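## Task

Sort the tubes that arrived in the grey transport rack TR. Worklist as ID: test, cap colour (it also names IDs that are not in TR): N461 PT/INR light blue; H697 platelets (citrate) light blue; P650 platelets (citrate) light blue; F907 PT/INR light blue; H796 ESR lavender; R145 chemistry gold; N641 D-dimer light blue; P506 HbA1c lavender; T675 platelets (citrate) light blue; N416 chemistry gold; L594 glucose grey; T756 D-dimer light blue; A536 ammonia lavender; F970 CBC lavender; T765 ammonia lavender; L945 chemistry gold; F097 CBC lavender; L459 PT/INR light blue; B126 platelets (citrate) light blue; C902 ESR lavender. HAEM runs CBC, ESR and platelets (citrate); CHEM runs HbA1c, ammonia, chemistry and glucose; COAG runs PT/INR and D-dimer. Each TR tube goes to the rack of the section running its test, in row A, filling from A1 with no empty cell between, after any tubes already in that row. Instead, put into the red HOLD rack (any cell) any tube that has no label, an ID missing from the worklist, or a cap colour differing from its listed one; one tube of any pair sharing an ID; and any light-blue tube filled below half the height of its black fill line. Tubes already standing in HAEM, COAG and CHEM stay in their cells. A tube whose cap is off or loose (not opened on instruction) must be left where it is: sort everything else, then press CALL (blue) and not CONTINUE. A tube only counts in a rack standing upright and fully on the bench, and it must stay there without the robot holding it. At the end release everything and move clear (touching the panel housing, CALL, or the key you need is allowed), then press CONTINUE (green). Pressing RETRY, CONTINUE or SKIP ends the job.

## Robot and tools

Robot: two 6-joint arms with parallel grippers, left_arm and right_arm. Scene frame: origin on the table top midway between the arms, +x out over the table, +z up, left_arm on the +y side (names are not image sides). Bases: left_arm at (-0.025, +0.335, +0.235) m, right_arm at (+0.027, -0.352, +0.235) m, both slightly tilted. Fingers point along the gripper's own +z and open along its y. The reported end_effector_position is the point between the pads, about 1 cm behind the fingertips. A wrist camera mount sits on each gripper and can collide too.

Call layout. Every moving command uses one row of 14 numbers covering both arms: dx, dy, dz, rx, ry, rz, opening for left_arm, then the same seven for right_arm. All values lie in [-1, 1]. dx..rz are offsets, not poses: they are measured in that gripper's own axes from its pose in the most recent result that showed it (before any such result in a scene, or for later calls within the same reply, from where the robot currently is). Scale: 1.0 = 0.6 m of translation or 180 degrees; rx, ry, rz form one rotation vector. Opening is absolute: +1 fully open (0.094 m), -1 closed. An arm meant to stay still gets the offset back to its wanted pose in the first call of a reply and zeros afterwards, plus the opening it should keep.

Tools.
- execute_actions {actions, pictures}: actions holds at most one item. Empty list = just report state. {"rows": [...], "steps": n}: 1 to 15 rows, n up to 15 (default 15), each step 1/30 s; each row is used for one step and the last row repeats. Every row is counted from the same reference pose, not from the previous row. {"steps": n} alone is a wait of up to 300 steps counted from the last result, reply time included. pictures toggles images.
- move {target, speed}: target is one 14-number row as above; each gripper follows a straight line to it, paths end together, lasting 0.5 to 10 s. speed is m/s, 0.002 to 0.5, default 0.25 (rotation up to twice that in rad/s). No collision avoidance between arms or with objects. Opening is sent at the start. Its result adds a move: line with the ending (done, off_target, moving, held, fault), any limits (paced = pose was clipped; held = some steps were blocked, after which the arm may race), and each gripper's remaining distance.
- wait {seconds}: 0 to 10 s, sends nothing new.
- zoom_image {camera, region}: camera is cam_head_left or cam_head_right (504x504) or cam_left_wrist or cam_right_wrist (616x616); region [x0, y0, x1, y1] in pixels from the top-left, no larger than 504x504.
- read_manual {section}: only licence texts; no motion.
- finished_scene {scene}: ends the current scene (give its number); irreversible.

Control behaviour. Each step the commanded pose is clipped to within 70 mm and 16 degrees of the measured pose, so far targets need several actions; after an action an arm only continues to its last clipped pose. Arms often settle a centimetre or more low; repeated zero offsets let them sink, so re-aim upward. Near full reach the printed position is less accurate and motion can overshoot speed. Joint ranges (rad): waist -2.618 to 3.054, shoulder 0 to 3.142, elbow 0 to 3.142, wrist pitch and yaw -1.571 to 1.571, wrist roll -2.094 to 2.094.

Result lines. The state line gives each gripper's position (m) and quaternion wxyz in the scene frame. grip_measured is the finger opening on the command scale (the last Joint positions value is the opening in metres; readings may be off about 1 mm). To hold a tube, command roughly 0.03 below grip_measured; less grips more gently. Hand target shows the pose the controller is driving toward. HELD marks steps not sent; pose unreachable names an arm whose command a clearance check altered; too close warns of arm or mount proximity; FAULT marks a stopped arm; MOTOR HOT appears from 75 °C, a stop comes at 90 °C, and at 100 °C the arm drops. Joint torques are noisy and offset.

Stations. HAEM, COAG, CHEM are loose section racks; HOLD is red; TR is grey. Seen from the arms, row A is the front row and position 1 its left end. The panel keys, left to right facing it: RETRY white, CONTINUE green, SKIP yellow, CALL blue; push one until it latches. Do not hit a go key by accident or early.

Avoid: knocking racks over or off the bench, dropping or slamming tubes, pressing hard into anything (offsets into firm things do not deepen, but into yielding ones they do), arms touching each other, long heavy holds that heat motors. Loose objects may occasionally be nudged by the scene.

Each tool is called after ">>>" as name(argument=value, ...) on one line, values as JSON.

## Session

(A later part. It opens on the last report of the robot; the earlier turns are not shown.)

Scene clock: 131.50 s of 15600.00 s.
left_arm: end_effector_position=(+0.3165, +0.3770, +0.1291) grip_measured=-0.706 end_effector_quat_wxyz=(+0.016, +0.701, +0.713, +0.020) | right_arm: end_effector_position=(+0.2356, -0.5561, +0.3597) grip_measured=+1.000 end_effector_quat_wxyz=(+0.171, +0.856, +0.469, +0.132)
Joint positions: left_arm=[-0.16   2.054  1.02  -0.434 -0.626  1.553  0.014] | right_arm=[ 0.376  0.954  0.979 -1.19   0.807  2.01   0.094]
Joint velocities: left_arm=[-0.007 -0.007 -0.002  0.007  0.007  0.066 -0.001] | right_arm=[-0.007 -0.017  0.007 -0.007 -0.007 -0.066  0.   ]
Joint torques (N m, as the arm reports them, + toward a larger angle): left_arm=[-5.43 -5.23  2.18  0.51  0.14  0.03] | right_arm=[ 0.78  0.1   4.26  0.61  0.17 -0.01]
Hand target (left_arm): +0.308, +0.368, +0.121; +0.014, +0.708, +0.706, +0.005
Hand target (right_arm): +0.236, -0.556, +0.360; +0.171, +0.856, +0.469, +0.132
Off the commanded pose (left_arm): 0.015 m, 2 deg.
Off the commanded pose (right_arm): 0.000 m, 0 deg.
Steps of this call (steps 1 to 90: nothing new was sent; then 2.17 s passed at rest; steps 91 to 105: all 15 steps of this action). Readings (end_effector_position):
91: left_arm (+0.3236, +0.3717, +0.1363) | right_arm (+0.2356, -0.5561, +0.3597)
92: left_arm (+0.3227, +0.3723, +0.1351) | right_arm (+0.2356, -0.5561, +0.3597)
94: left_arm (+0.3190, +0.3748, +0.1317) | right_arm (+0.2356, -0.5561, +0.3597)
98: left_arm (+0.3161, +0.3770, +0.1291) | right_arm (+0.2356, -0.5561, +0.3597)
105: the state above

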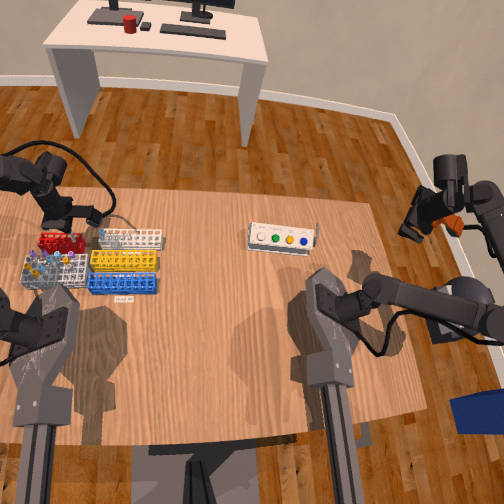

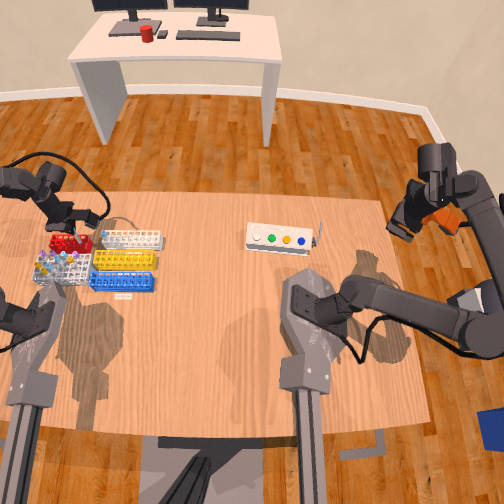

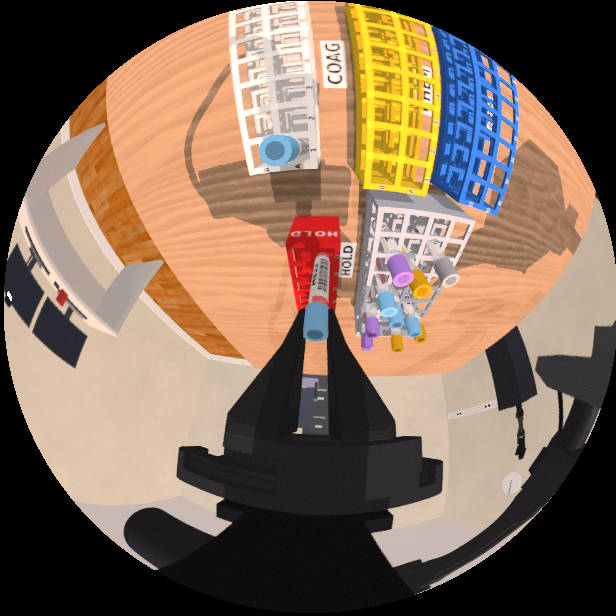

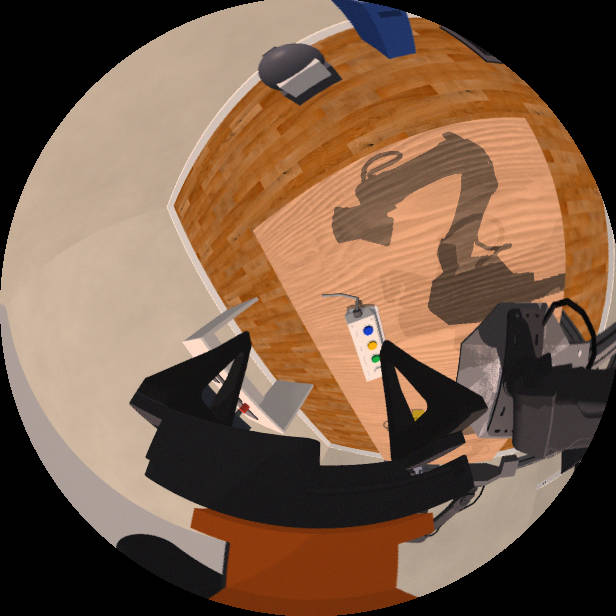

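>>> execute_actions(actions=[{"rows":[[-0.015,-0.015,0.025,0.008,-0.004,0.006,-0.72,0,0,0,0,0,0,1],[-0.015,-0.015,0.03,0.008,-0.004,0.006,-0.72,0,0,0,0,0,0,1],[-0.015,-0.016,0.04,0.008,-0.004,0.006,-0.72,0,0,0,0,0,0,1],[-0.015,-0.016,0.05,0.008,-0.004,0.006,-0.72,0,0,0,0,0,0,1],[-0.015,-0.017,0.06,0.008,-0.004,0.006,-0.72,0,0,0,0,0,0,1],[-0.015,-0.017,0.075,0.008,-0.004,0.006,-0.72,0,0,0,0,0,0,1]]}])

Scene clock: 137.63 s of 15600.00 s.
left_arm: end_effector_position=(+0.3089, +0.3755, +0.0873) grip_measured=-0.706 end_effector_quat_wxyz=(+0.003, +0.703, +0.711, +0.012) | right_arm: end_effector_position=(+0.2356, -0.5561, +0.3597) grip_measured=+1.000 end_effector_quat_wxyz=(+0.171, +0.856, +0.469, +0.132)
Joint positions: left_arm=[-0.093  2.16   0.997 -0.294 -0.626  1.619  0.014] | right_arm=[ 0.376  0.954  0.979 -1.19   0.807  2.01   0.094]
Joint velocities: left_arm=[-0.007 -0.002 -0.012  0.168  0.022  0.022 -0.001] | right_arm=[-0.007  0.007  0.017 -0.007  0.022 -0.007  0.   ]
Joint torques (N m, as the arm reports them, + toward a larger angle): left_arm=[-5.84 -6.54  1.79  0.4   0.17  0.06] | right_arm=[ 0.73  0.17  4.3   0.58  0.13 -0.01]
Hand target (left_arm): +0.308, +0.368, +0.084; +0.011, +0.708, +0.706, +0.007
Hand target (right_arm): +0.236, -0.556, +0.360; +0.171, +0.856, +0.469, +0.132
Off the commanded pose (left_arm): 0.008 m, 1 deg.
Off the commanded pose (right_arm): 0.000 m, 0 deg.
Steps of this call (steps 1 to 90: nothing new was sent; then 2.63 s passed at rest; steps 91 to 105: all 15 steps of this action). Readings (end_effector_position):
91: left_arm (+0.3166, +0.3768, +0.1286) | right_arm (+0.2356, -0.5561, +0.3597)
92: left_arm (+0.3173, +0.3763, +0.1273) | right_arm (+0.2356, -0.5561, +0.3597)
94: left_arm (+0.3171, +0.3755, +0.1212) | right_arm (+0.2356, -0.5561, +0.3597)
98: left_arm (+0.3104, +0.3754, +0.0980) | right_arm (+0.2356, -0.5561, +0.3597)
105: the state above

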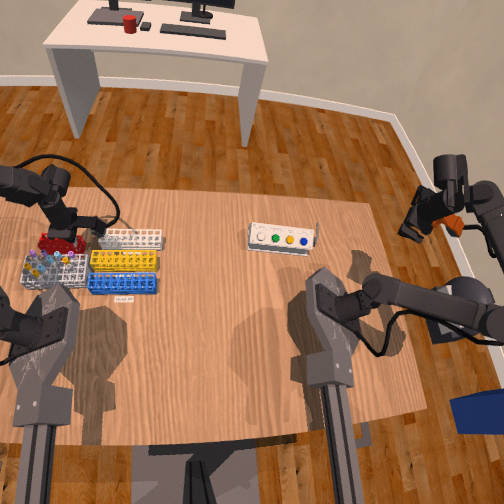

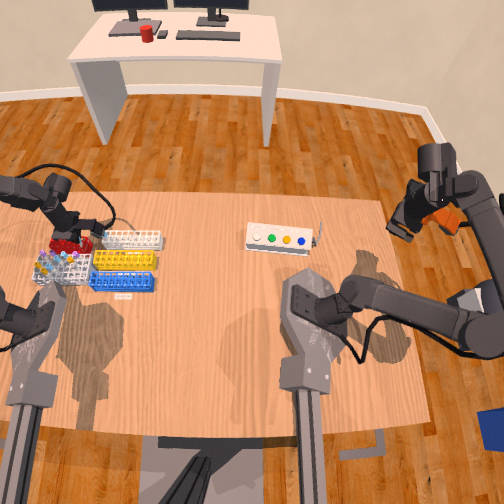

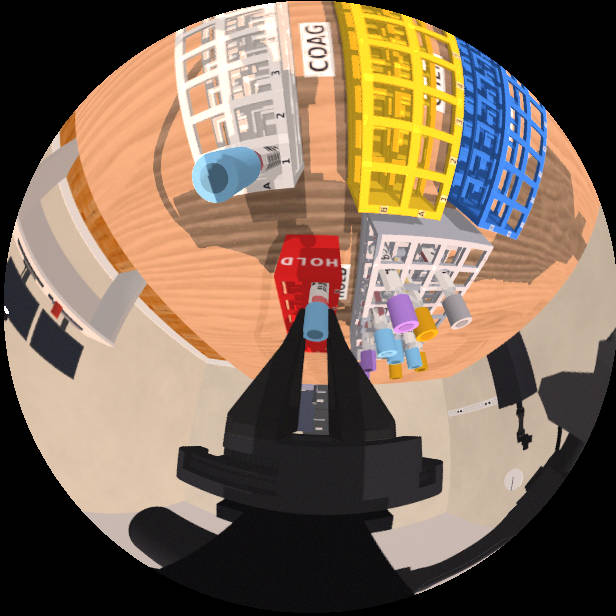

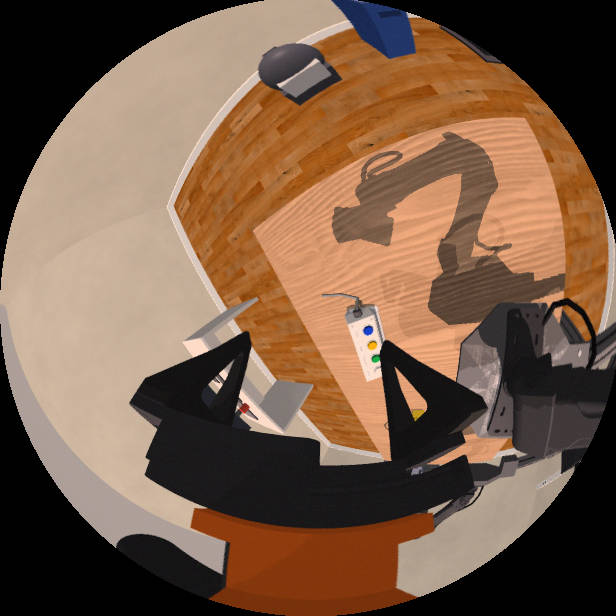

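>>> execute_actions(actions=[{"rows":[[0,0.005,0,-0.004,0,0,-0.4,0,0,0,0,0,0,1]],"steps":8}], pictures=false)

>>> execute_actions(actions=[{"rows":[[-0.005,0.008,-0.03,0,0,0,-0.4,0,0,0,0,0,0,1],[-0.005,0.008,-0.05,0,0,0,-0.4,0,0,0,0,0,0,1],[-0.005,0.008,-0.08,0,0,0,-0.4,0,0,0,0,0,0,1]],"steps":12}], pictures=false)

>>> execute_actions(actions=[{"rows":[[-0.05,-0.1,-0.01,0.004,-0.008,0,-0.4,0,0,0,0,0,0,1]]}], pictures=false)

Scene clock: 144.70 s of 15600.00 s.
left_arm: end_effector_position=(+0.3121, +0.3757, +0.0873) grip_measured=-0.402 end_effector_quat_wxyz=(+0.007, +0.702, +0.712, +0.016) | right_arm: end_effector_position=(+0.2356, -0.5561, +0.3597) grip_measured=+1.000 end_effector_quat_wxyz=(+0.171, +0.856, +0.469, +0.132)
Joint positions: left_arm=[-0.093  2.16   0.997 -0.28  -0.626  1.626  0.028] | right_arm=[ 0.376  0.954  0.979 -1.19   0.807  2.01   0.094]
Joint velocities: left_arm=[-0.002 -0.017 -0.027 -0.051 -0.022 -0.022  0.   ] | right_arm=[-0.012  0.007  0.002 -0.007  0.007 -0.007  0.   ]
Joint torques (N m, as the arm reports them, + toward a larger angle): left_arm=[-5.66 -7.52  2.29  0.33 -0.04  0.  ] | right_arm=[ 0.65  0.17  4.24  0.6   0.14 -0.02]
Hand target (left_arm): +0.312, +0.375, +0.087; +0.007, +0.703, +0.711, +0.016
Hand target (right_arm): +0.236, -0.556, +0.360; +0.171, +0.856, +0.469, +0.132
Off the commanded pose (left_arm): 0.000 m, 0 deg.
Off the commanded pose (right_arm): 0.000 m, 0 deg.
Steps of this call (steps 1 to 90: nothing new was sent; then 3.80 s passed at rest; steps 91 to 98: all 8 steps of this action). Readings (end_effector_position):
91: left_arm (+0.3121, +0.3757, +0.0873) | right_arm (+0.2356, -0.5561, +0.3597)
92: left_arm (+0.3121, +0.3757, +0.0873) | right_arm (+0.2356, -0.5561, +0.3597)
94: left_arm (+0.3121, +0.3757, +0.0873) | right_arm (+0.2356, -0.5561, +0.3597)
98: the state above

Scene clock: 145.10 s of 15600.00 s.
left_arm: end_effector_position=(+0.3198, +0.3712, +0.1298) grip_measured=-0.402 end_effector_quat_wxyz=(+0.015, +0.700, +0.714, +0.023) | right_arm: end_effector_position=(+0.2356, -0.5561, +0.3597) grip_measured=+1.000 end_effector_quat_wxyz=(+0.171, +0.856, +0.469, +0.132)
Joint positions: left_arm=[-0.178  2.073  1.035 -0.438 -0.633  1.532  0.028] | right_arm=[ 0.376  0.954  0.979 -1.19   0.807  2.01   0.094]
Joint velocities: left_arm=[-0.002  0.002 -0.007 -0.183  0.007 -0.066  0.   ] | right_arm=[-0.002 -0.007 -0.022  0.007  0.022  0.022  0.   ]
Joint torques (N m, as the arm reports them, + toward a larger angle): left_arm=[-6.12 -7.82  4.05  0.07 -0.03 -0.07] | right_arm=[ 0.76  0.13  4.24  0.6   0.14 -0.03]
Hand target (left_arm): +0.316, +0.372, +0.136; +0.008, +0.702, +0.712, +0.017
Hand target (right_arm): +0.236, -0.556, +0.360; +0.171, +0.856, +0.469, +0.132
Off the commanded pose (left_arm): 0.007 m, 1 deg.
Off the commanded pose (right_arm): 0.000 m, 0 deg.
Steps of this call (steps 1 to 12: all 12 steps of this action). Readings (end_effector_position):
1: left_arm (+0.3114, +0.3754, +0.0878) | right_arm (+0.2356, -0.5561, +0.3597)
2: left_arm (+0.3105, +0.3750, +0.0899) | right_arm (+0.2356, -0.5561, +0.3597)
4: left_arm (+0.3087, +0.3732, +0.1017) | right_arm (+0.2356, -0.5561, +0.3597)
8: left_arm (+0.3187, +0.3702, +0.1264) | right_arm (+0.2356, -0.5561, +0.3597)
12: the state above

Scene clock: 145.60 s of 15600.00 s.
left_arm: end_effector_position=(+0.2514, +0.3446, +0.1261) grip_measured=-0.402 end_effector_quat_wxyz=(+0.000, +0.708, +0.706, +0.005) | right_arm: end_effector_position=(+0.2356, -0.5561, +0.3597) grip_measured=+1.000 end_effector_quat_wxyz=(+0.171, +0.856, +0.469, +0.132)
Joint positions: left_arm=[-0.257  2.012  0.797 -0.377 -0.626  1.422  0.028] | right_arm=[ 0.376  0.954  0.979 -1.19   0.807  2.01   0.094]
Joint velocities: left_arm=[-0.012 -0.002 -0.002 -0.066  0.007 -0.066 -0.   ] | right_arm=[-0.012 -0.007  0.002 -0.022 -0.037  0.051  0.   ]
Joint torques (N m, as the arm reports them, + toward a larger angle): left_arm=[-5.88 -7.4   2.97  0.4   0.08 -0.06] | right_arm=[ 0.7   0.13  4.31  0.59  0.14 -0.02]
Hand target (left_arm): +0.260, +0.341, +0.133; +0.020, +0.700, +0.713, +0.009
Hand target (right_arm): +0.236, -0.556, +0.360; +0.171, +0.856, +0.469, +0.132
Off the commanded pose (left_arm): 0.012 m, 3 deg.
Off the commanded pose (right_arm): 0.000 m, 0 deg.
Steps of this call (steps 1 to 15: all 15 steps of this action). Readings (end_effector_position):
1: left_arm (+0.3156, +0.3693, +0.1289) | right_arm (+0.2356, -0.5561, +0.3597)
2: left_arm (+0.3058, +0.3660, +0.1288) | right_arm (+0.2356, -0.5561, +0.3597)
4: left_arm (+0.2759, +0.3562, +0.1270) | right_arm (+0.2356, -0.5561, +0.3597)
8: left_arm (+0.2467, +0.3445, +0.1245) | right_arm (+0.2356, -0.5561, +0.3597)
15: the state above

>>> move(target=[0,-0.005,0.048,0.006,-0.004,0,-0.4,0,0,0,0,0,0,1], speed=0.06)

Scene clock: 148.47 s of 15600.00 s.
left_arm: end_effector_position=(+0.2575, +0.3499, +0.1039) grip_measured=-0.402 end_effector_quat_wxyz=(+0.002, +0.702, +0.712, +0.006) | right_arm: end_effector_position=(+0.2356, -0.5561, +0.3597) grip_measured=+1.000 end_effector_quat_wxyz=(+0.171, +0.856, +0.469, +0.132)
Joint positions: left_arm=[-0.192  2.07   0.797 -0.269 -0.626  1.486  0.028] | right_arm=[ 0.376  0.954  0.979 -1.19   0.807  2.01   0.094]
Joint velocities: left_arm=[-0.012  0.012  0.022  0.007  0.081  0.095  0.   ] | right_arm=[-0.002 -0.002  0.002  0.022  0.037 -0.037  0.   ]
Joint torques (N m, as the arm reports them, + toward a larger angle): left_arm=[-4.59 -4.87  1.1   0.38  0.1   0.06] | right_arm=[ 0.74  0.15  4.25  0.59  0.14 -0.02]
Hand target (left_arm): +0.248, +0.345, +0.098; -0.002, +0.708, +0.706, -0.006
Hand target (right_arm): +0.236, -0.556, +0.360; +0.171, +0.856, +0.469, +0.132
Off the commanded pose (left_arm): 0.012 m, 2 deg.
Off the commanded pose (right_arm): 0.000 m, 0 deg.
move: off_target (left_arm)

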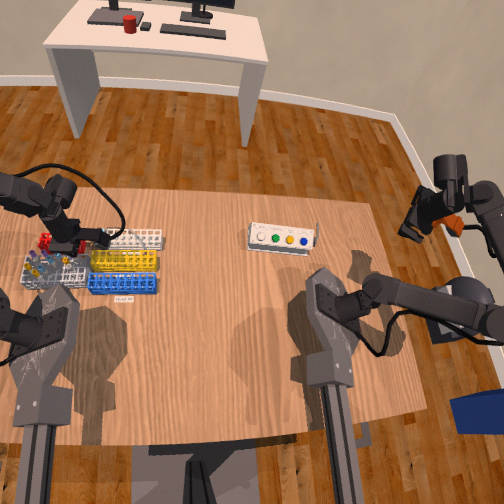

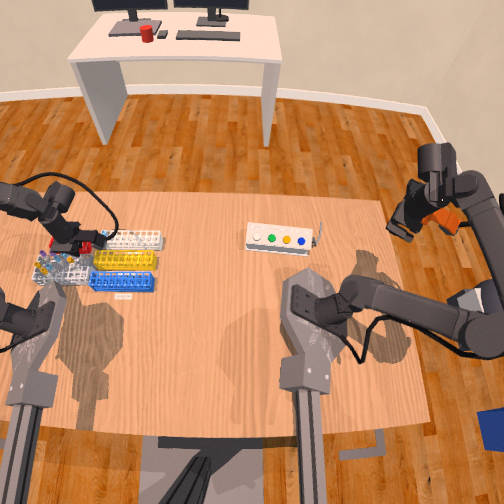

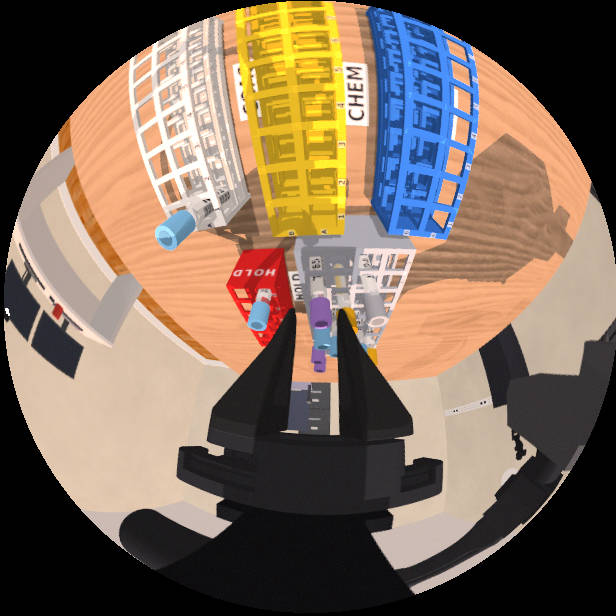

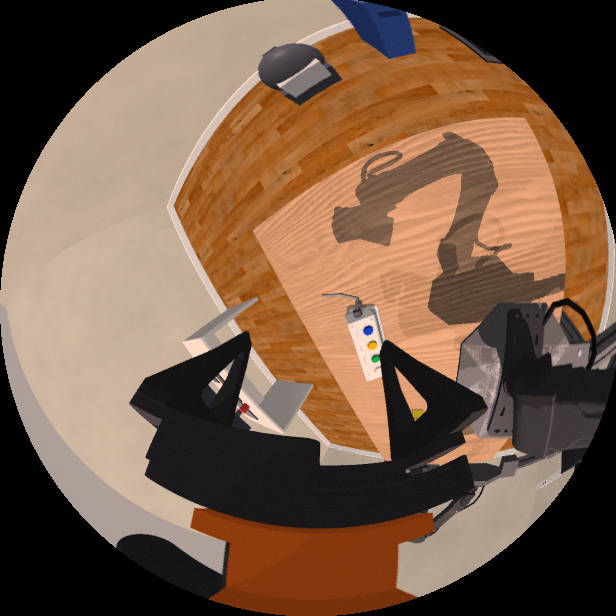

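>>> execute_actions(actions=[{"rows":[[-0.005,-0.017,0.02,0.007,-0.004,0.005,-0.4,0,0,0,0,0,0,1],[-0.004,-0.017,0.03,0.007,-0.004,0.005,-0.4,0,0,0,0,0,0,1],[-0.003,-0.017,0.04,0.007,-0.004,0.005,-0.4,0,0,0,0,0,0,1],[-0.002,-0.017,0.048,0.007,-0.004,0.005,-0.4,0,0,0,0,0,0,1]]}], pictures=false)

>>> execute_actions(actions=[{"rows":[[0,0,0,0,0,0,-0.7,0,0,0,0,0,0,1]],"steps":10}], pictures=false)

>>> move(target=[-0.008,0.014,-0.13,-0.004,-0.004,0.003,-0.7,0,0,0,0,0,0,1], speed=0.08)

>>> zoom_image(camera="cam_left_wrist", region=[220, 150, 420, 350])

Scene clock: 157.90 s of 15600.00 s.
left_arm: end_effector_position=(+0.2532, +0.3549, +0.0798) grip_measured=-0.402 end_effector_quat_wxyz=(-0.004, +0.701, +0.713, +0.002) | right_arm: end_effector_position=(+0.2356, -0.5561, +0.3597) grip_measured=+1.000 end_effector_quat_wxyz=(+0.171, +0.856, +0.469, +0.132)
Joint positions: left_arm=[-0.129  2.13   0.779 -0.161 -0.626  1.554  0.028] | right_arm=[ 0.376  0.954  0.979 -1.19   0.807  2.01   0.094]
Joint velocities: left_arm=[-0.007 -0.022  0.002  0.081  0.066  0.007 -0.   ] | right_arm=[-0.007 -0.007  0.002  0.022 -0.051 -0.081  0.   ]
Joint torques (N m, as the arm reports them, + toward a larger angle): left_arm=[-4.98 -5.    0.77  0.35  0.07  0.04] | right_arm=[ 0.74  0.13  4.32  0.58  0.14 -0.04]
Hand target (left_arm): +0.247, +0.349, +0.075; -0.003, +0.708, +0.707, -0.007
Hand target (right_arm): +0.236, -0.556, +0.360; +0.171, +0.856, +0.469, +0.132
Off the commanded pose (left_arm): 0.010 m, 1 deg.
Off the commanded pose (right_arm): 0.000 m, 0 deg.
Steps of this call (steps 1 to 90: nothing new was sent; then 5.93 s passed at rest; steps 91 to 105: all 15 steps of this action). Readings (end_effector_position):
91: left_arm (+0.2579, +0.3501, +0.1035) | right_arm (+0.2356, -0.5561, +0.3597)
92: left_arm (+0.2580, +0.3507, +0.1021) | right_arm (+0.2356, -0.5561, +0.3597)
94: left_arm (+0.2568, +0.3528, +0.0952) | right_arm (+0.2356, -0.5561, +0.3597)
98: left_arm (+0.2500, +0.3554, +0.0813) | right_arm (+0.2356, -0.5561, +0.3597)
105: the state above

Scene clock: 158.23 s of 15600.00 s.
left_arm: end_effector_position=(+0.2533, +0.3549, +0.0798) grip_measured=-0.690 end_effector_quat_wxyz=(-0.004, +0.701, +0.713, +0.003) | right_arm: end_effector_position=(+0.2356, -0.5561, +0.3597) grip_measured=+1.000 end_effector_quat_wxyz=(+0.171, +0.856, +0.469, +0.132)
Joint positions: left_arm=[-0.129  2.13   0.779 -0.161 -0.626  1.554  0.015] | right_arm=[ 0.376  0.954  0.979 -1.19   0.807  2.01   0.094]
Joint velocities: left_arm=[ 0.002 -0.002  0.002  0.007  0.022 -0.022  0.   ] | right_arm=[ 0.002  0.007 -0.007 -0.022 -0.007  0.037  0.   ]
Joint torques (N m, as the arm reports them, + toward a larger angle): left_arm=[-5.01 -6.16  1.75  0.26 -0.01  0.01] | right_arm=[ 0.74  0.15  4.24  0.6   0.14 -0.02]
Hand target (left_arm): +0.253, +0.355, +0.080; -0.004, +0.701, +0.713, +0.002
Hand target (right_arm): +0.236, -0.556, +0.360; +0.171, +0.856, +0.469, +0.132
Off the commanded pose (left_arm): 0.000 m, 0 deg.
Off the commanded pose (right_arm): 0.000 m, 0 deg.
Steps of this call (steps 1 to 10: all 10 steps of this action). Readings (end_effector_position):
1: left_arm (+0.2533, +0.3549, +0.0798) | right_arm (+0.2356, -0.5561, +0.3597)
2: left_arm (+0.2533, +0.3549, +0.0798) | right_arm (+0.2356, -0.5561, +0.3597)
4: left_arm (+0.2533, +0.3549, +0.0798) | right_arm (+0.2356, -0.5561, +0.3597)
8: left_arm (+0.2533, +0.3549, +0.0798) | right_arm (+0.2356, -0.5561, +0.3597)
10: the state above

Scene clock: 160.03 s of 15600.00 s.
left_arm: end_effector_position=(+0.2562, +0.3518, +0.1485) grip_measured=-0.691 end_effector_quat_wxyz=(-0.006, +0.705, +0.709, +0.001) | right_arm: end_effector_position=(+0.2356, -0.5561, +0.3597) grip_measured=+1.000 end_effector_quat_wxyz=(+0.171, +0.856, +0.469, +0.132)
Joint positions: left_arm=[-0.281  1.96   0.855 -0.523 -0.626  1.374  0.015] | right_arm=[ 0.376  0.954  0.979 -1.19   0.807  2.01   0.094]
Joint velocities: left_arm=[-0.007  0.017 -0.012 -0.037 -0.051 -0.037  0.001] | right_arm=[ 0.002 -0.007  0.002 -0.022  0.007 -0.007  0.   ]
Joint torques (N m, as the arm reports them, + toward a larger angle): left_arm=[-5.97 -7.17  4.53 -0.02  0.06 -0.04] | right_arm=[ 0.76  0.15  4.27  0.58  0.12 -0.02]
Hand target (left_arm): +0.263, +0.349, +0.158; +0.006, +0.705, +0.709, +0.002
Hand target (right_arm): +0.236, -0.556, +0.360; +0.171, +0.856, +0.469, +0.132
Off the commanded pose (left_arm): 0.011 m, 1 deg.
Off the commanded pose (right_arm): 0.000 m, 0 deg.
move: off_target (left_arm)

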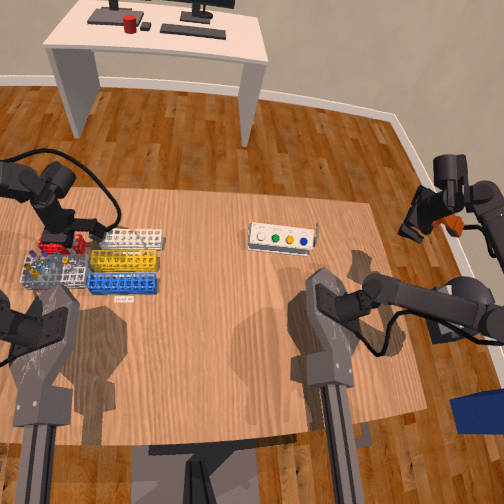

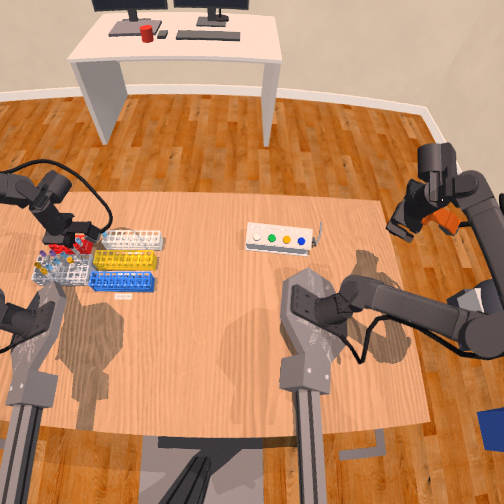

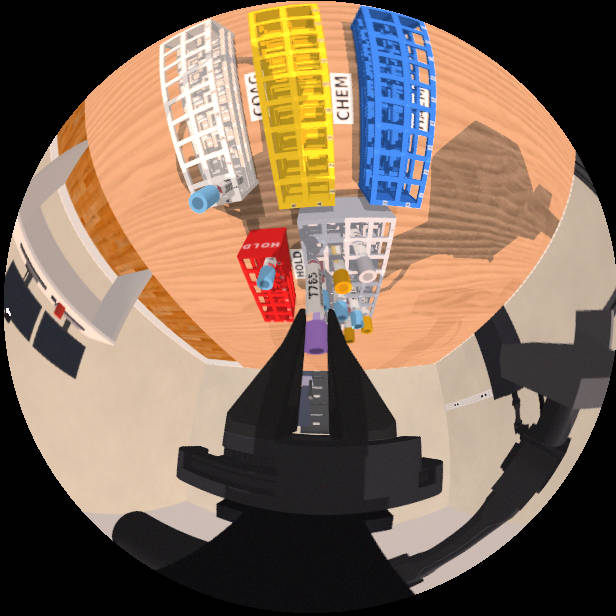

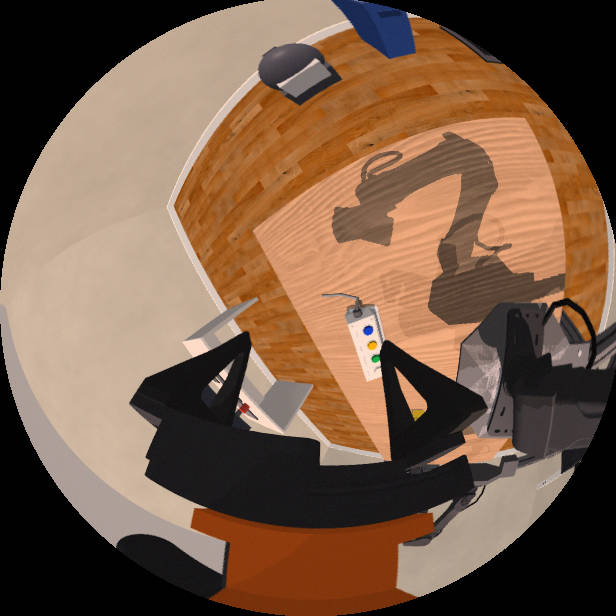

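Region (220, 150, 420, 350) of cam_left_wrist's 616x616 image, scaled by 2.520, with more detail than that image has.

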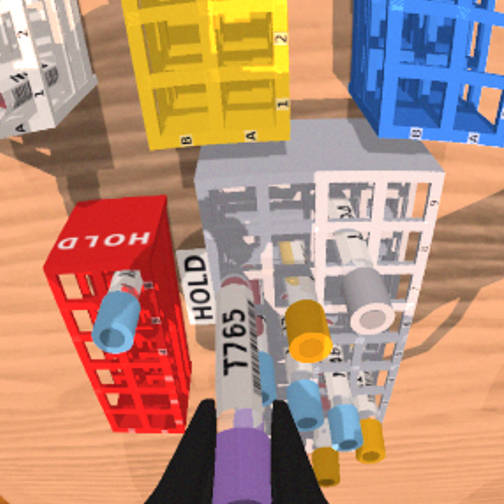

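>>> execute_actions(actions=[{"rows":[[-0.03,-0.005,-0.01,0,-0.005,0,-0.72,0,0,0,0,0,0,1],[-0.06,-0.01,-0.01,0,-0.005,0,-0.72,0,0,0,0,0,0,1],[-0.095,-0.018,0,0,-0.005,0,-0.72,0,0,0,0,0,0,1]]}], pictures=false)

>>> move(target=[-0.009,-0.012,0.035,0.005,-0.005,0.005,-0.72,0,0,0,0,0,0,1], speed=0.05)

>>> zoom_image(camera="cam_left_wrist", region=[240, 200, 390, 350])

Scene clock: 168.40 s of 15600.00 s.
left_arm: end_effector_position=(+0.2416, +0.2994, +0.1485) grip_measured=-0.706 end_effector_quat_wxyz=(-0.004, +0.711, +0.703, +0.001) | right_arm: end_effector_position=(+0.2356, -0.5561, +0.3597) grip_measured=+1.000 end_effector_quat_wxyz=(+0.171, +0.856, +0.469, +0.132)
Joint positions: left_arm=[-0.441  2.08   0.855 -0.512 -0.606  1.197  0.014] | right_arm=[ 0.376  0.954  0.979 -1.19   0.807  2.01   0.094]
Joint velocities: left_arm=[ 0.002 -0.012 -0.022  0.007 -0.022 -0.066  0.   ] | right_arm=[-0.022 -0.022 -0.007  0.022 -0.037  0.007  0.   ]
Joint torques (N m, as the arm reports them, + toward a larger angle): left_arm=[-5.07 -5.11  4.17  0.28  0.14 -0.04] | right_arm=[0.9  0.19 4.3  0.55 0.13 0.02]
Hand target (left_arm): +0.245, +0.294, +0.149; +0.001, +0.705, +0.709, -0.005
Hand target (right_arm): +0.236, -0.556, +0.360; +0.171, +0.856, +0.469, +0.132
Off the commanded pose (left_arm): 0.006 m, 1 deg.
Off the commanded pose (right_arm): 0.000 m, 0 deg.
Steps of this call (steps 1 to 90: nothing new was sent; then 4.87 s passed at rest; steps 91 to 105: all 15 steps of this action). Readings (end_effector_position):
91: left_arm (+0.2560, +0.3511, +0.1491) | right_arm (+0.2356, -0.5561, +0.3597)
92: left_arm (+0.2562, +0.3479, +0.1505) | right_arm (+0.2356, -0.5561, +0.3597)
94: left_arm (+0.2555, +0.3306, +0.1532) | right_arm (+0.2356, -0.5561, +0.3597)
98: left_arm (+0.2438, +0.3012, +0.1505) | right_arm (+0.2356, -0.5561, +0.3597)
105: the state above

Scene clock: 169.57 s of 15600.00 s.
left_arm: end_effector_position=(+0.2410, +0.2975, +0.1339) grip_measured=-0.706 end_effector_quat_wxyz=(-0.001, +0.709, +0.705, -0.000) | right_arm: end_effector_position=(+0.2356, -0.5561, +0.3597) grip_measured=+1.000 end_effector_quat_wxyz=(+0.171, +0.856, +0.469, +0.132)
Joint positions: left_arm=[-0.414  2.114  0.832 -0.43  -0.606  1.229  0.014] | right_arm=[ 0.376  0.954  0.979 -1.19   0.807  2.01   0.094]
Joint velocities: left_arm=[-0.002 -0.002 -0.017  0.022  0.022  0.007 -0.001] | right_arm=[-0.002  0.012 -0.007 -0.022 -0.037  0.007  0.   ]
Joint torques (N m, as the arm reports them, + toward a larger angle): left_arm=[-4.59 -4.65  1.72  0.4   0.12  0.05] | right_arm=[0.72 0.13 4.42 0.58 0.13 0.  ]
Hand target (left_arm): +0.234, +0.294, +0.128; -0.005, +0.713, +0.701, -0.010
Hand target (right_arm): +0.236, -0.556, +0.360; +0.171, +0.856, +0.469, +0.132
Off the commanded pose (left_arm): 0.010 m, 1 deg.
Off the commanded pose (right_arm): 0.000 m, 0 deg.
move: done

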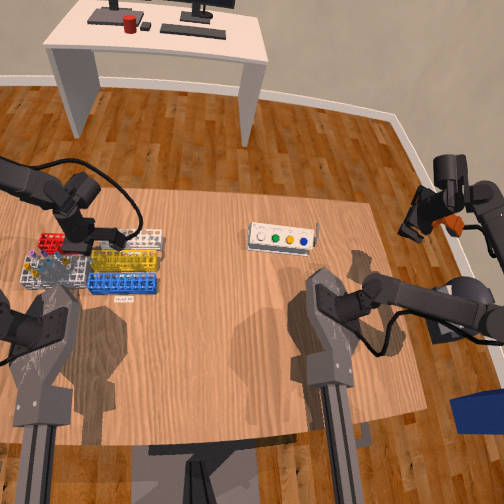

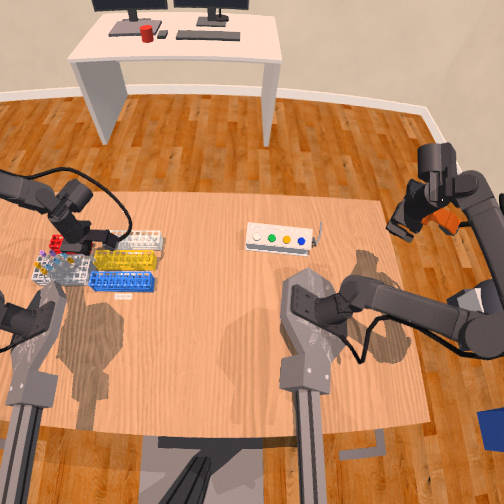

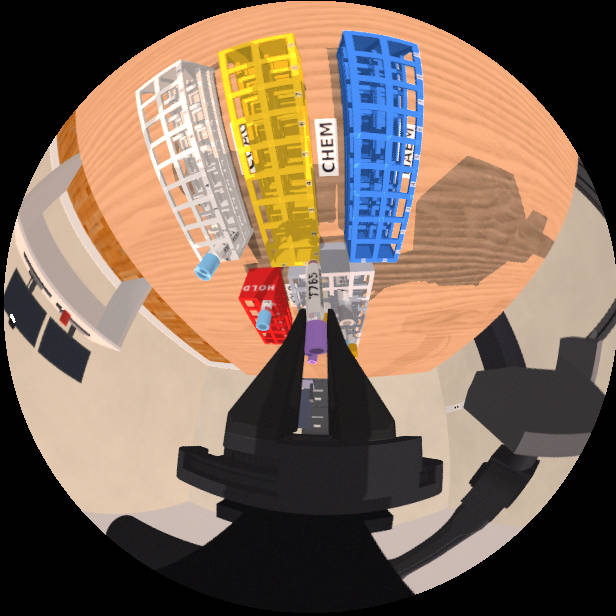

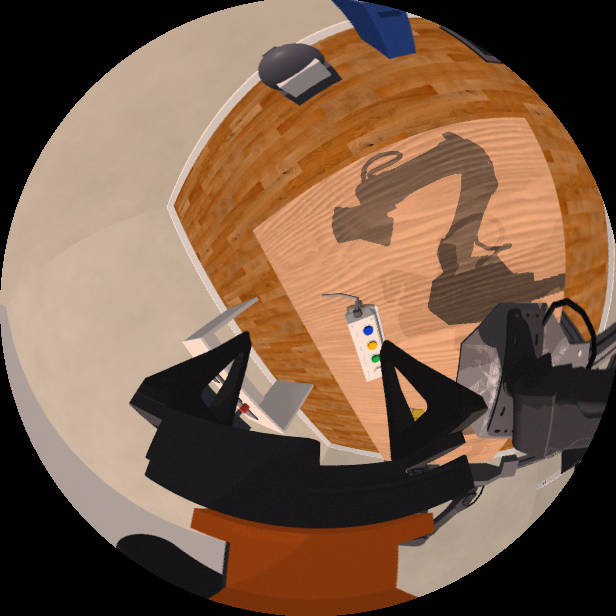

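Region (240, 200, 390, 350) of cam_left_wrist's 616x616 image, scaled by 3.360, with more detail than that image has.

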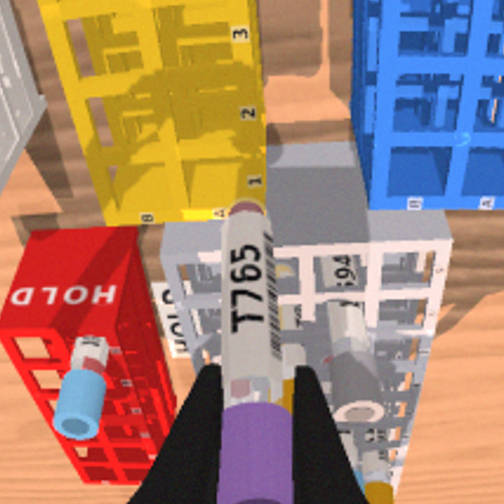

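>>> execute_actions(actions=[{"rows":[[-0.018,0.024,-0.01,0,-0.003,-0.003,-0.72,0,0,0,0,0,0,1]]}], pictures=false)

Scene clock: 174.43 s of 15600.00 s.
left_arm: end_effector_position=(+0.2582, +0.2938, +0.1397) grip_measured=-0.706 end_effector_quat_wxyz=(+0.007, +0.698, +0.716, +0.004) | right_arm: end_effector_position=(+0.2356, -0.5561, +0.3597) grip_measured=+1.000 end_effector_quat_wxyz=(+0.171, +0.856, +0.469, +0.132)
Joint positions: left_arm=[-0.419  2.13   0.896 -0.462 -0.606  1.202  0.014] | right_arm=[ 0.376  0.954  0.979 -1.19   0.807  2.01   0.094]
Joint velocities: left_arm=[ 0.007 -0.012  0.002 -0.051 -0.095 -0.022  0.001] | right_arm=[ 0.007  0.002 -0.007  0.022 -0.037  0.051  0.   ]
Joint torques (N m, as the arm reports them, + toward a larger angle): left_arm=[-6.34 -5.01  4.15  0.04  0.08 -0.01] | right_arm=[ 0.73  0.24  4.28  0.59  0.14 -0.01]
Hand target (left_arm): +0.255, +0.287, +0.140; +0.003, +0.706, +0.708, -0.003
Hand target (right_arm): +0.236, -0.556, +0.360; +0.171, +0.856, +0.469, +0.132
Off the commanded pose (left_arm): 0.008 m, 2 deg.
Off the commanded pose (right_arm): 0.000 m, 0 deg.
Steps of this call (steps 1 to 90: nothing new was sent; then 1.37 s passed at rest; steps 91 to 105: all 15 steps of this action). Readings (end_effector_position):
91: left_arm (+0.2420, +0.2974, +0.1344) | right_arm (+0.2356, -0.5561, +0.3597)
92: left_arm (+0.2443, +0.2968, +0.1351) | right_arm (+0.2356, -0.5561, +0.3597)
94: left_arm (+0.2526, +0.2946, +0.1372) | right_arm (+0.2356, -0.5561, +0.3597)
98: left_arm (+0.2597, +0.2933, +0.1397) | right_arm (+0.2356, -0.5561, +0.3597)
105: the state above

>>> move(target=[-0.012,-0.025,0.026,0.011,-0.001,0.011,-0.72,0,0,0,0,0,0,1], speed=0.05)

>>> zoom_image(camera="cam_left_wrist", region=[240, 200, 390, 350])

Scene clock: 178.77 s of 15600.00 s.
left_arm: end_effector_position=(+0.2501, +0.2899, +0.1303) grip_measured=-0.706 end_effector_quat_wxyz=(-0.001, +0.706, +0.708, -0.000) | right_arm: end_effector_position=(+0.2356, -0.5561, +0.3597) grip_measured=+1.000 end_effector_quat_wxyz=(+0.171, +0.856, +0.469, +0.132)
Joint positions: left_arm=[-0.419  2.162  0.88  -0.435 -0.606  1.213  0.014] | right_arm=[ 0.376  0.954  0.979 -1.19   0.807  2.01   0.094]
Joint velocities: left_arm=[-0.017  0.012  0.002  0.051 -0.051 -0.051  0.   ] | right_arm=[ 0.002 -0.022 -0.002 -0.022 -0.037  0.051  0.   ]
Joint torques (N m, as the arm reports them, + toward a larger angle): left_arm=[-4.82 -5.05  1.84  0.4   0.12  0.05] | right_arm=[0.78 0.1  4.34 0.58 0.14 0.  ]
Hand target (left_arm): +0.243, +0.286, +0.124; -0.005, +0.710, +0.704, -0.010
Hand target (right_arm): +0.236, -0.556, +0.360; +0.171, +0.856, +0.469, +0.132
Off the commanded pose (left_arm): 0.010 m, 1 deg.
Off the commanded pose (right_arm): 0.000 m, 0 deg.
After step 90, 0.50 s passed at rest.
move: done

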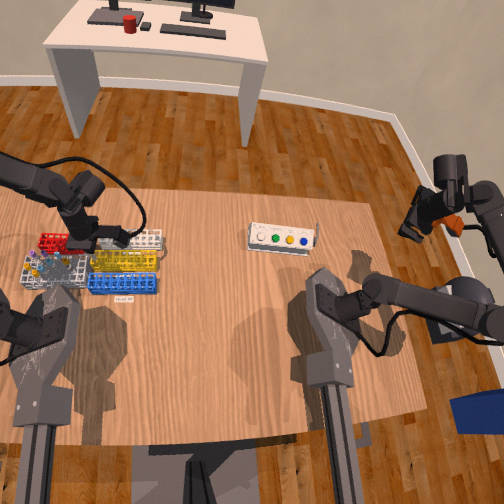

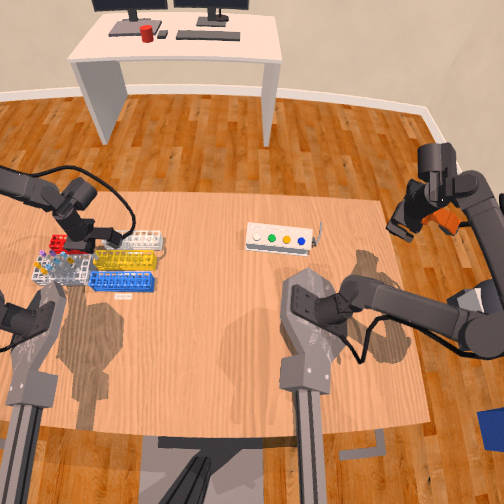

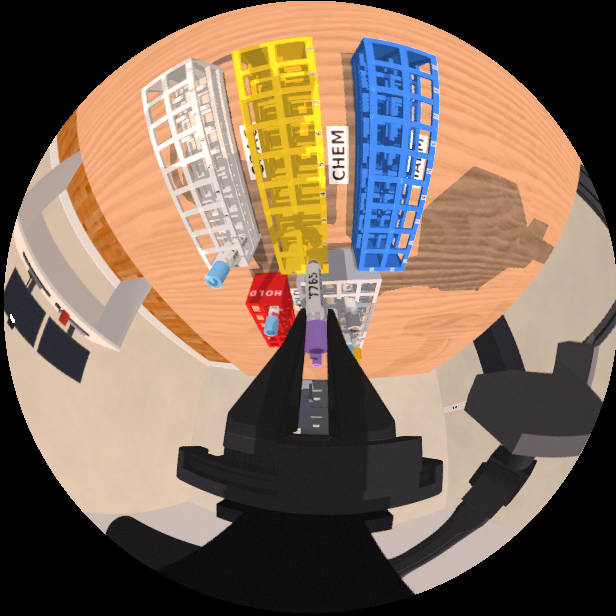

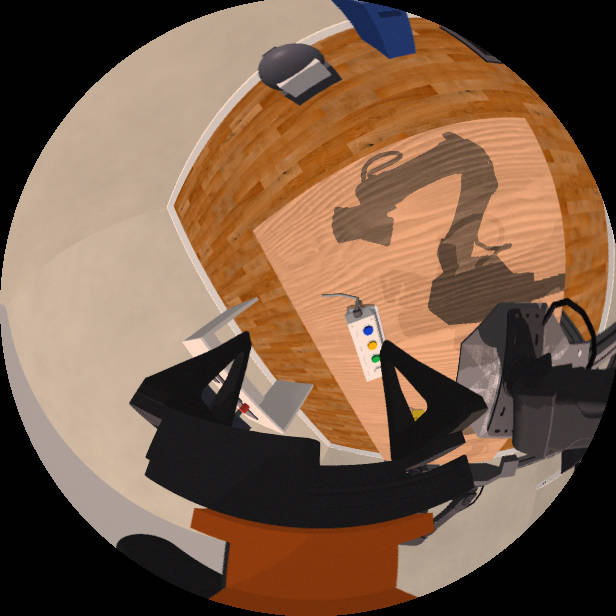

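Region (240, 200, 390, 350) of cam_left_wrist's 616x616 image, scaled by 3.360, with more detail than that image has.

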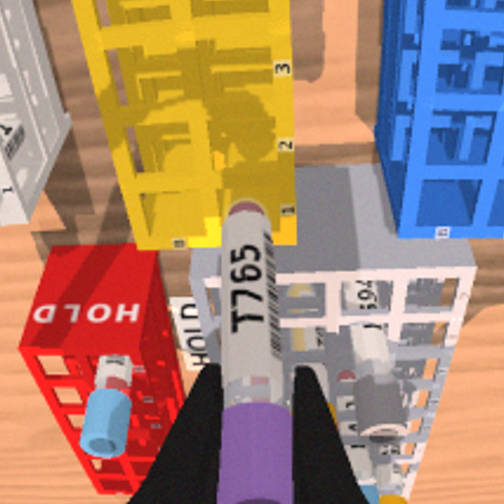

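>>> execute_actions(actions=[{"rows":[[-0.006,-0.012,0.034,0.006,-0.003,0.004,-0.72,0,0,0,0,0,0,1]]}], pictures=false)

>>> move(target=[-0.006,-0.008,0.06,0.005,-0.003,0.004,-0.72,0,0,0,0,0,0,1], speed=0.05)

Scene clock: 182.10 s of 15600.00 s.
left_arm: end_effector_position=(+0.2498, +0.2896, +0.1160) grip_measured=-0.706 end_effector_quat_wxyz=(-0.001, +0.705, +0.709, -0.002) | right_arm: end_effector_position=(+0.2356, -0.5561, +0.3597) grip_measured=+1.000 end_effector_quat_wxyz=(+0.171, +0.856, +0.469, +0.132)
Joint positions: left_arm=[-0.389  2.199  0.869 -0.368 -0.606  1.245  0.014] | right_arm=[ 0.376  0.954  0.979 -1.19   0.807  2.01   0.094]
Joint velocities: left_arm=[ 0.007 -0.017  0.012  0.037  0.051  0.037  0.   ] | right_arm=[-0.012 -0.002 -0.007  0.007 -0.037  0.022  0.   ]
Joint torques (N m, as the arm reports them, + toward a larger angle): left_arm=[-5.05 -5.3   1.64  0.41  0.05  0.05] | right_arm=[0.73 0.2  4.29 0.57 0.13 0.  ]
Hand target (left_arm): +0.242, +0.287, +0.110; -0.005, +0.710, +0.704, -0.010
Hand target (right_arm): +0.236, -0.556, +0.360; +0.171, +0.856, +0.469, +0.132
Off the commanded pose (left_arm): 0.010 m, 1 deg.
Off the commanded pose (right_arm): 0.000 m, 0 deg.
Steps of this call (steps 1 to 85: nothing new was sent; steps 86 to 100: all 15 steps of this action). Readings (end_effector_position):
86: left_arm (+0.2510, +0.2895, +0.1292) | right_arm (+0.2356, -0.5561, +0.3597)
87: left_arm (+0.2515, +0.2893, +0.1269) | right_arm (+0.2356, -0.5561, +0.3597)
89: left_arm (+0.2502, +0.2900, +0.1213) | right_arm (+0.2356, -0.5561, +0.3597)
93: left_arm (+0.2473, +0.2905, +0.1161) | right_arm (+0.2356, -0.5561, +0.3597)
100: the state above

Scene clock: 183.50 s of 15600.00 s.
left_arm: end_effector_position=(+0.2552, +0.2882, +0.0870) grip_measured=-0.706 end_effector_quat_wxyz=(+0.004, +0.704, +0.710, -0.003) | right_arm: end_effector_position=(+0.2356, -0.5561, +0.3597) grip_measured=+1.000 end_effector_quat_wxyz=(+0.171, +0.856, +0.469, +0.132)
Joint positions: left_arm=[-0.327  2.283  0.869 -0.231 -0.607  1.322  0.014] | right_arm=[ 0.376  0.954  0.979 -1.19   0.807  2.01   0.094]
Joint velocities: left_arm=[-0.002 -0.002  0.002 -0.007  0.007  0.051  0.   ] | right_arm=[-0.017  0.002  0.012  0.007 -0.007 -0.022  0.   ]
Joint torques (N m, as the arm reports them, + toward a larger angle): left_arm=[-5.02 -5.3   0.78  0.45  0.03  0.08] | right_arm=[ 0.85  0.18  4.24  0.59  0.11 -0.02]
Hand target (left_arm): +0.244, +0.286, +0.080; -0.004, +0.710, +0.704, -0.011
Hand target (right_arm): +0.236, -0.556, +0.360; +0.171, +0.856, +0.469, +0.132
Off the commanded pose (left_arm): 0.013 m, 2 deg.
Off the commanded pose (right_arm): 0.000 m, 0 deg.
move: off_target (left_arm)

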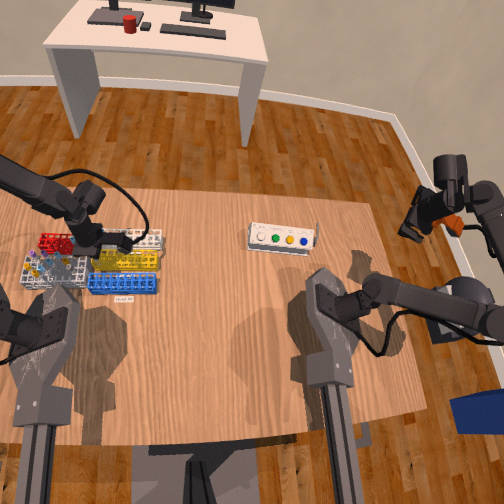

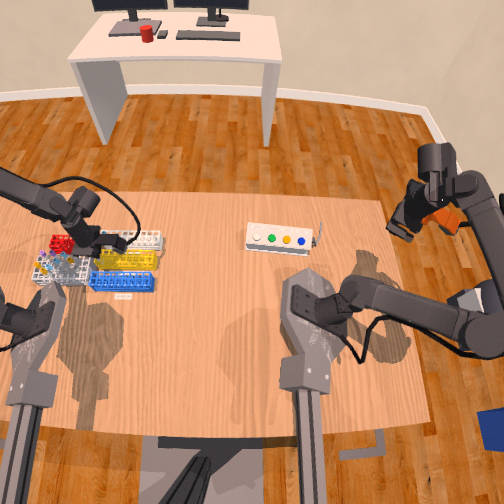

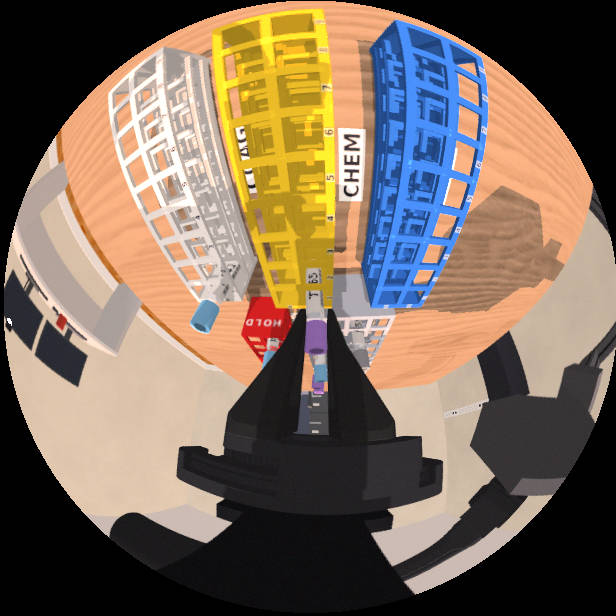

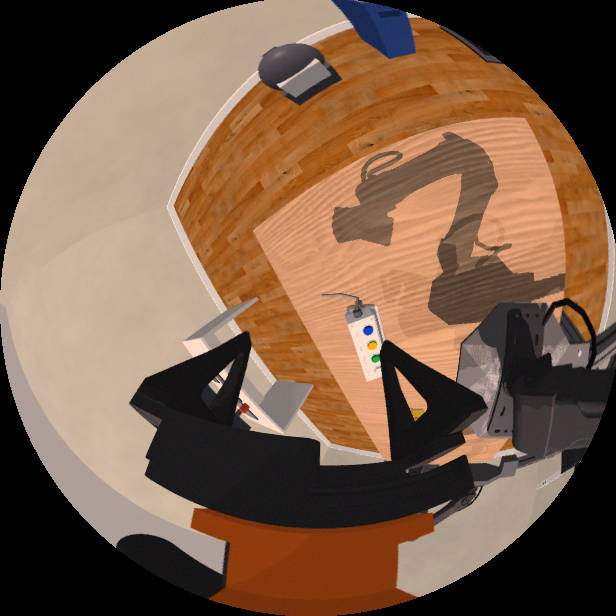

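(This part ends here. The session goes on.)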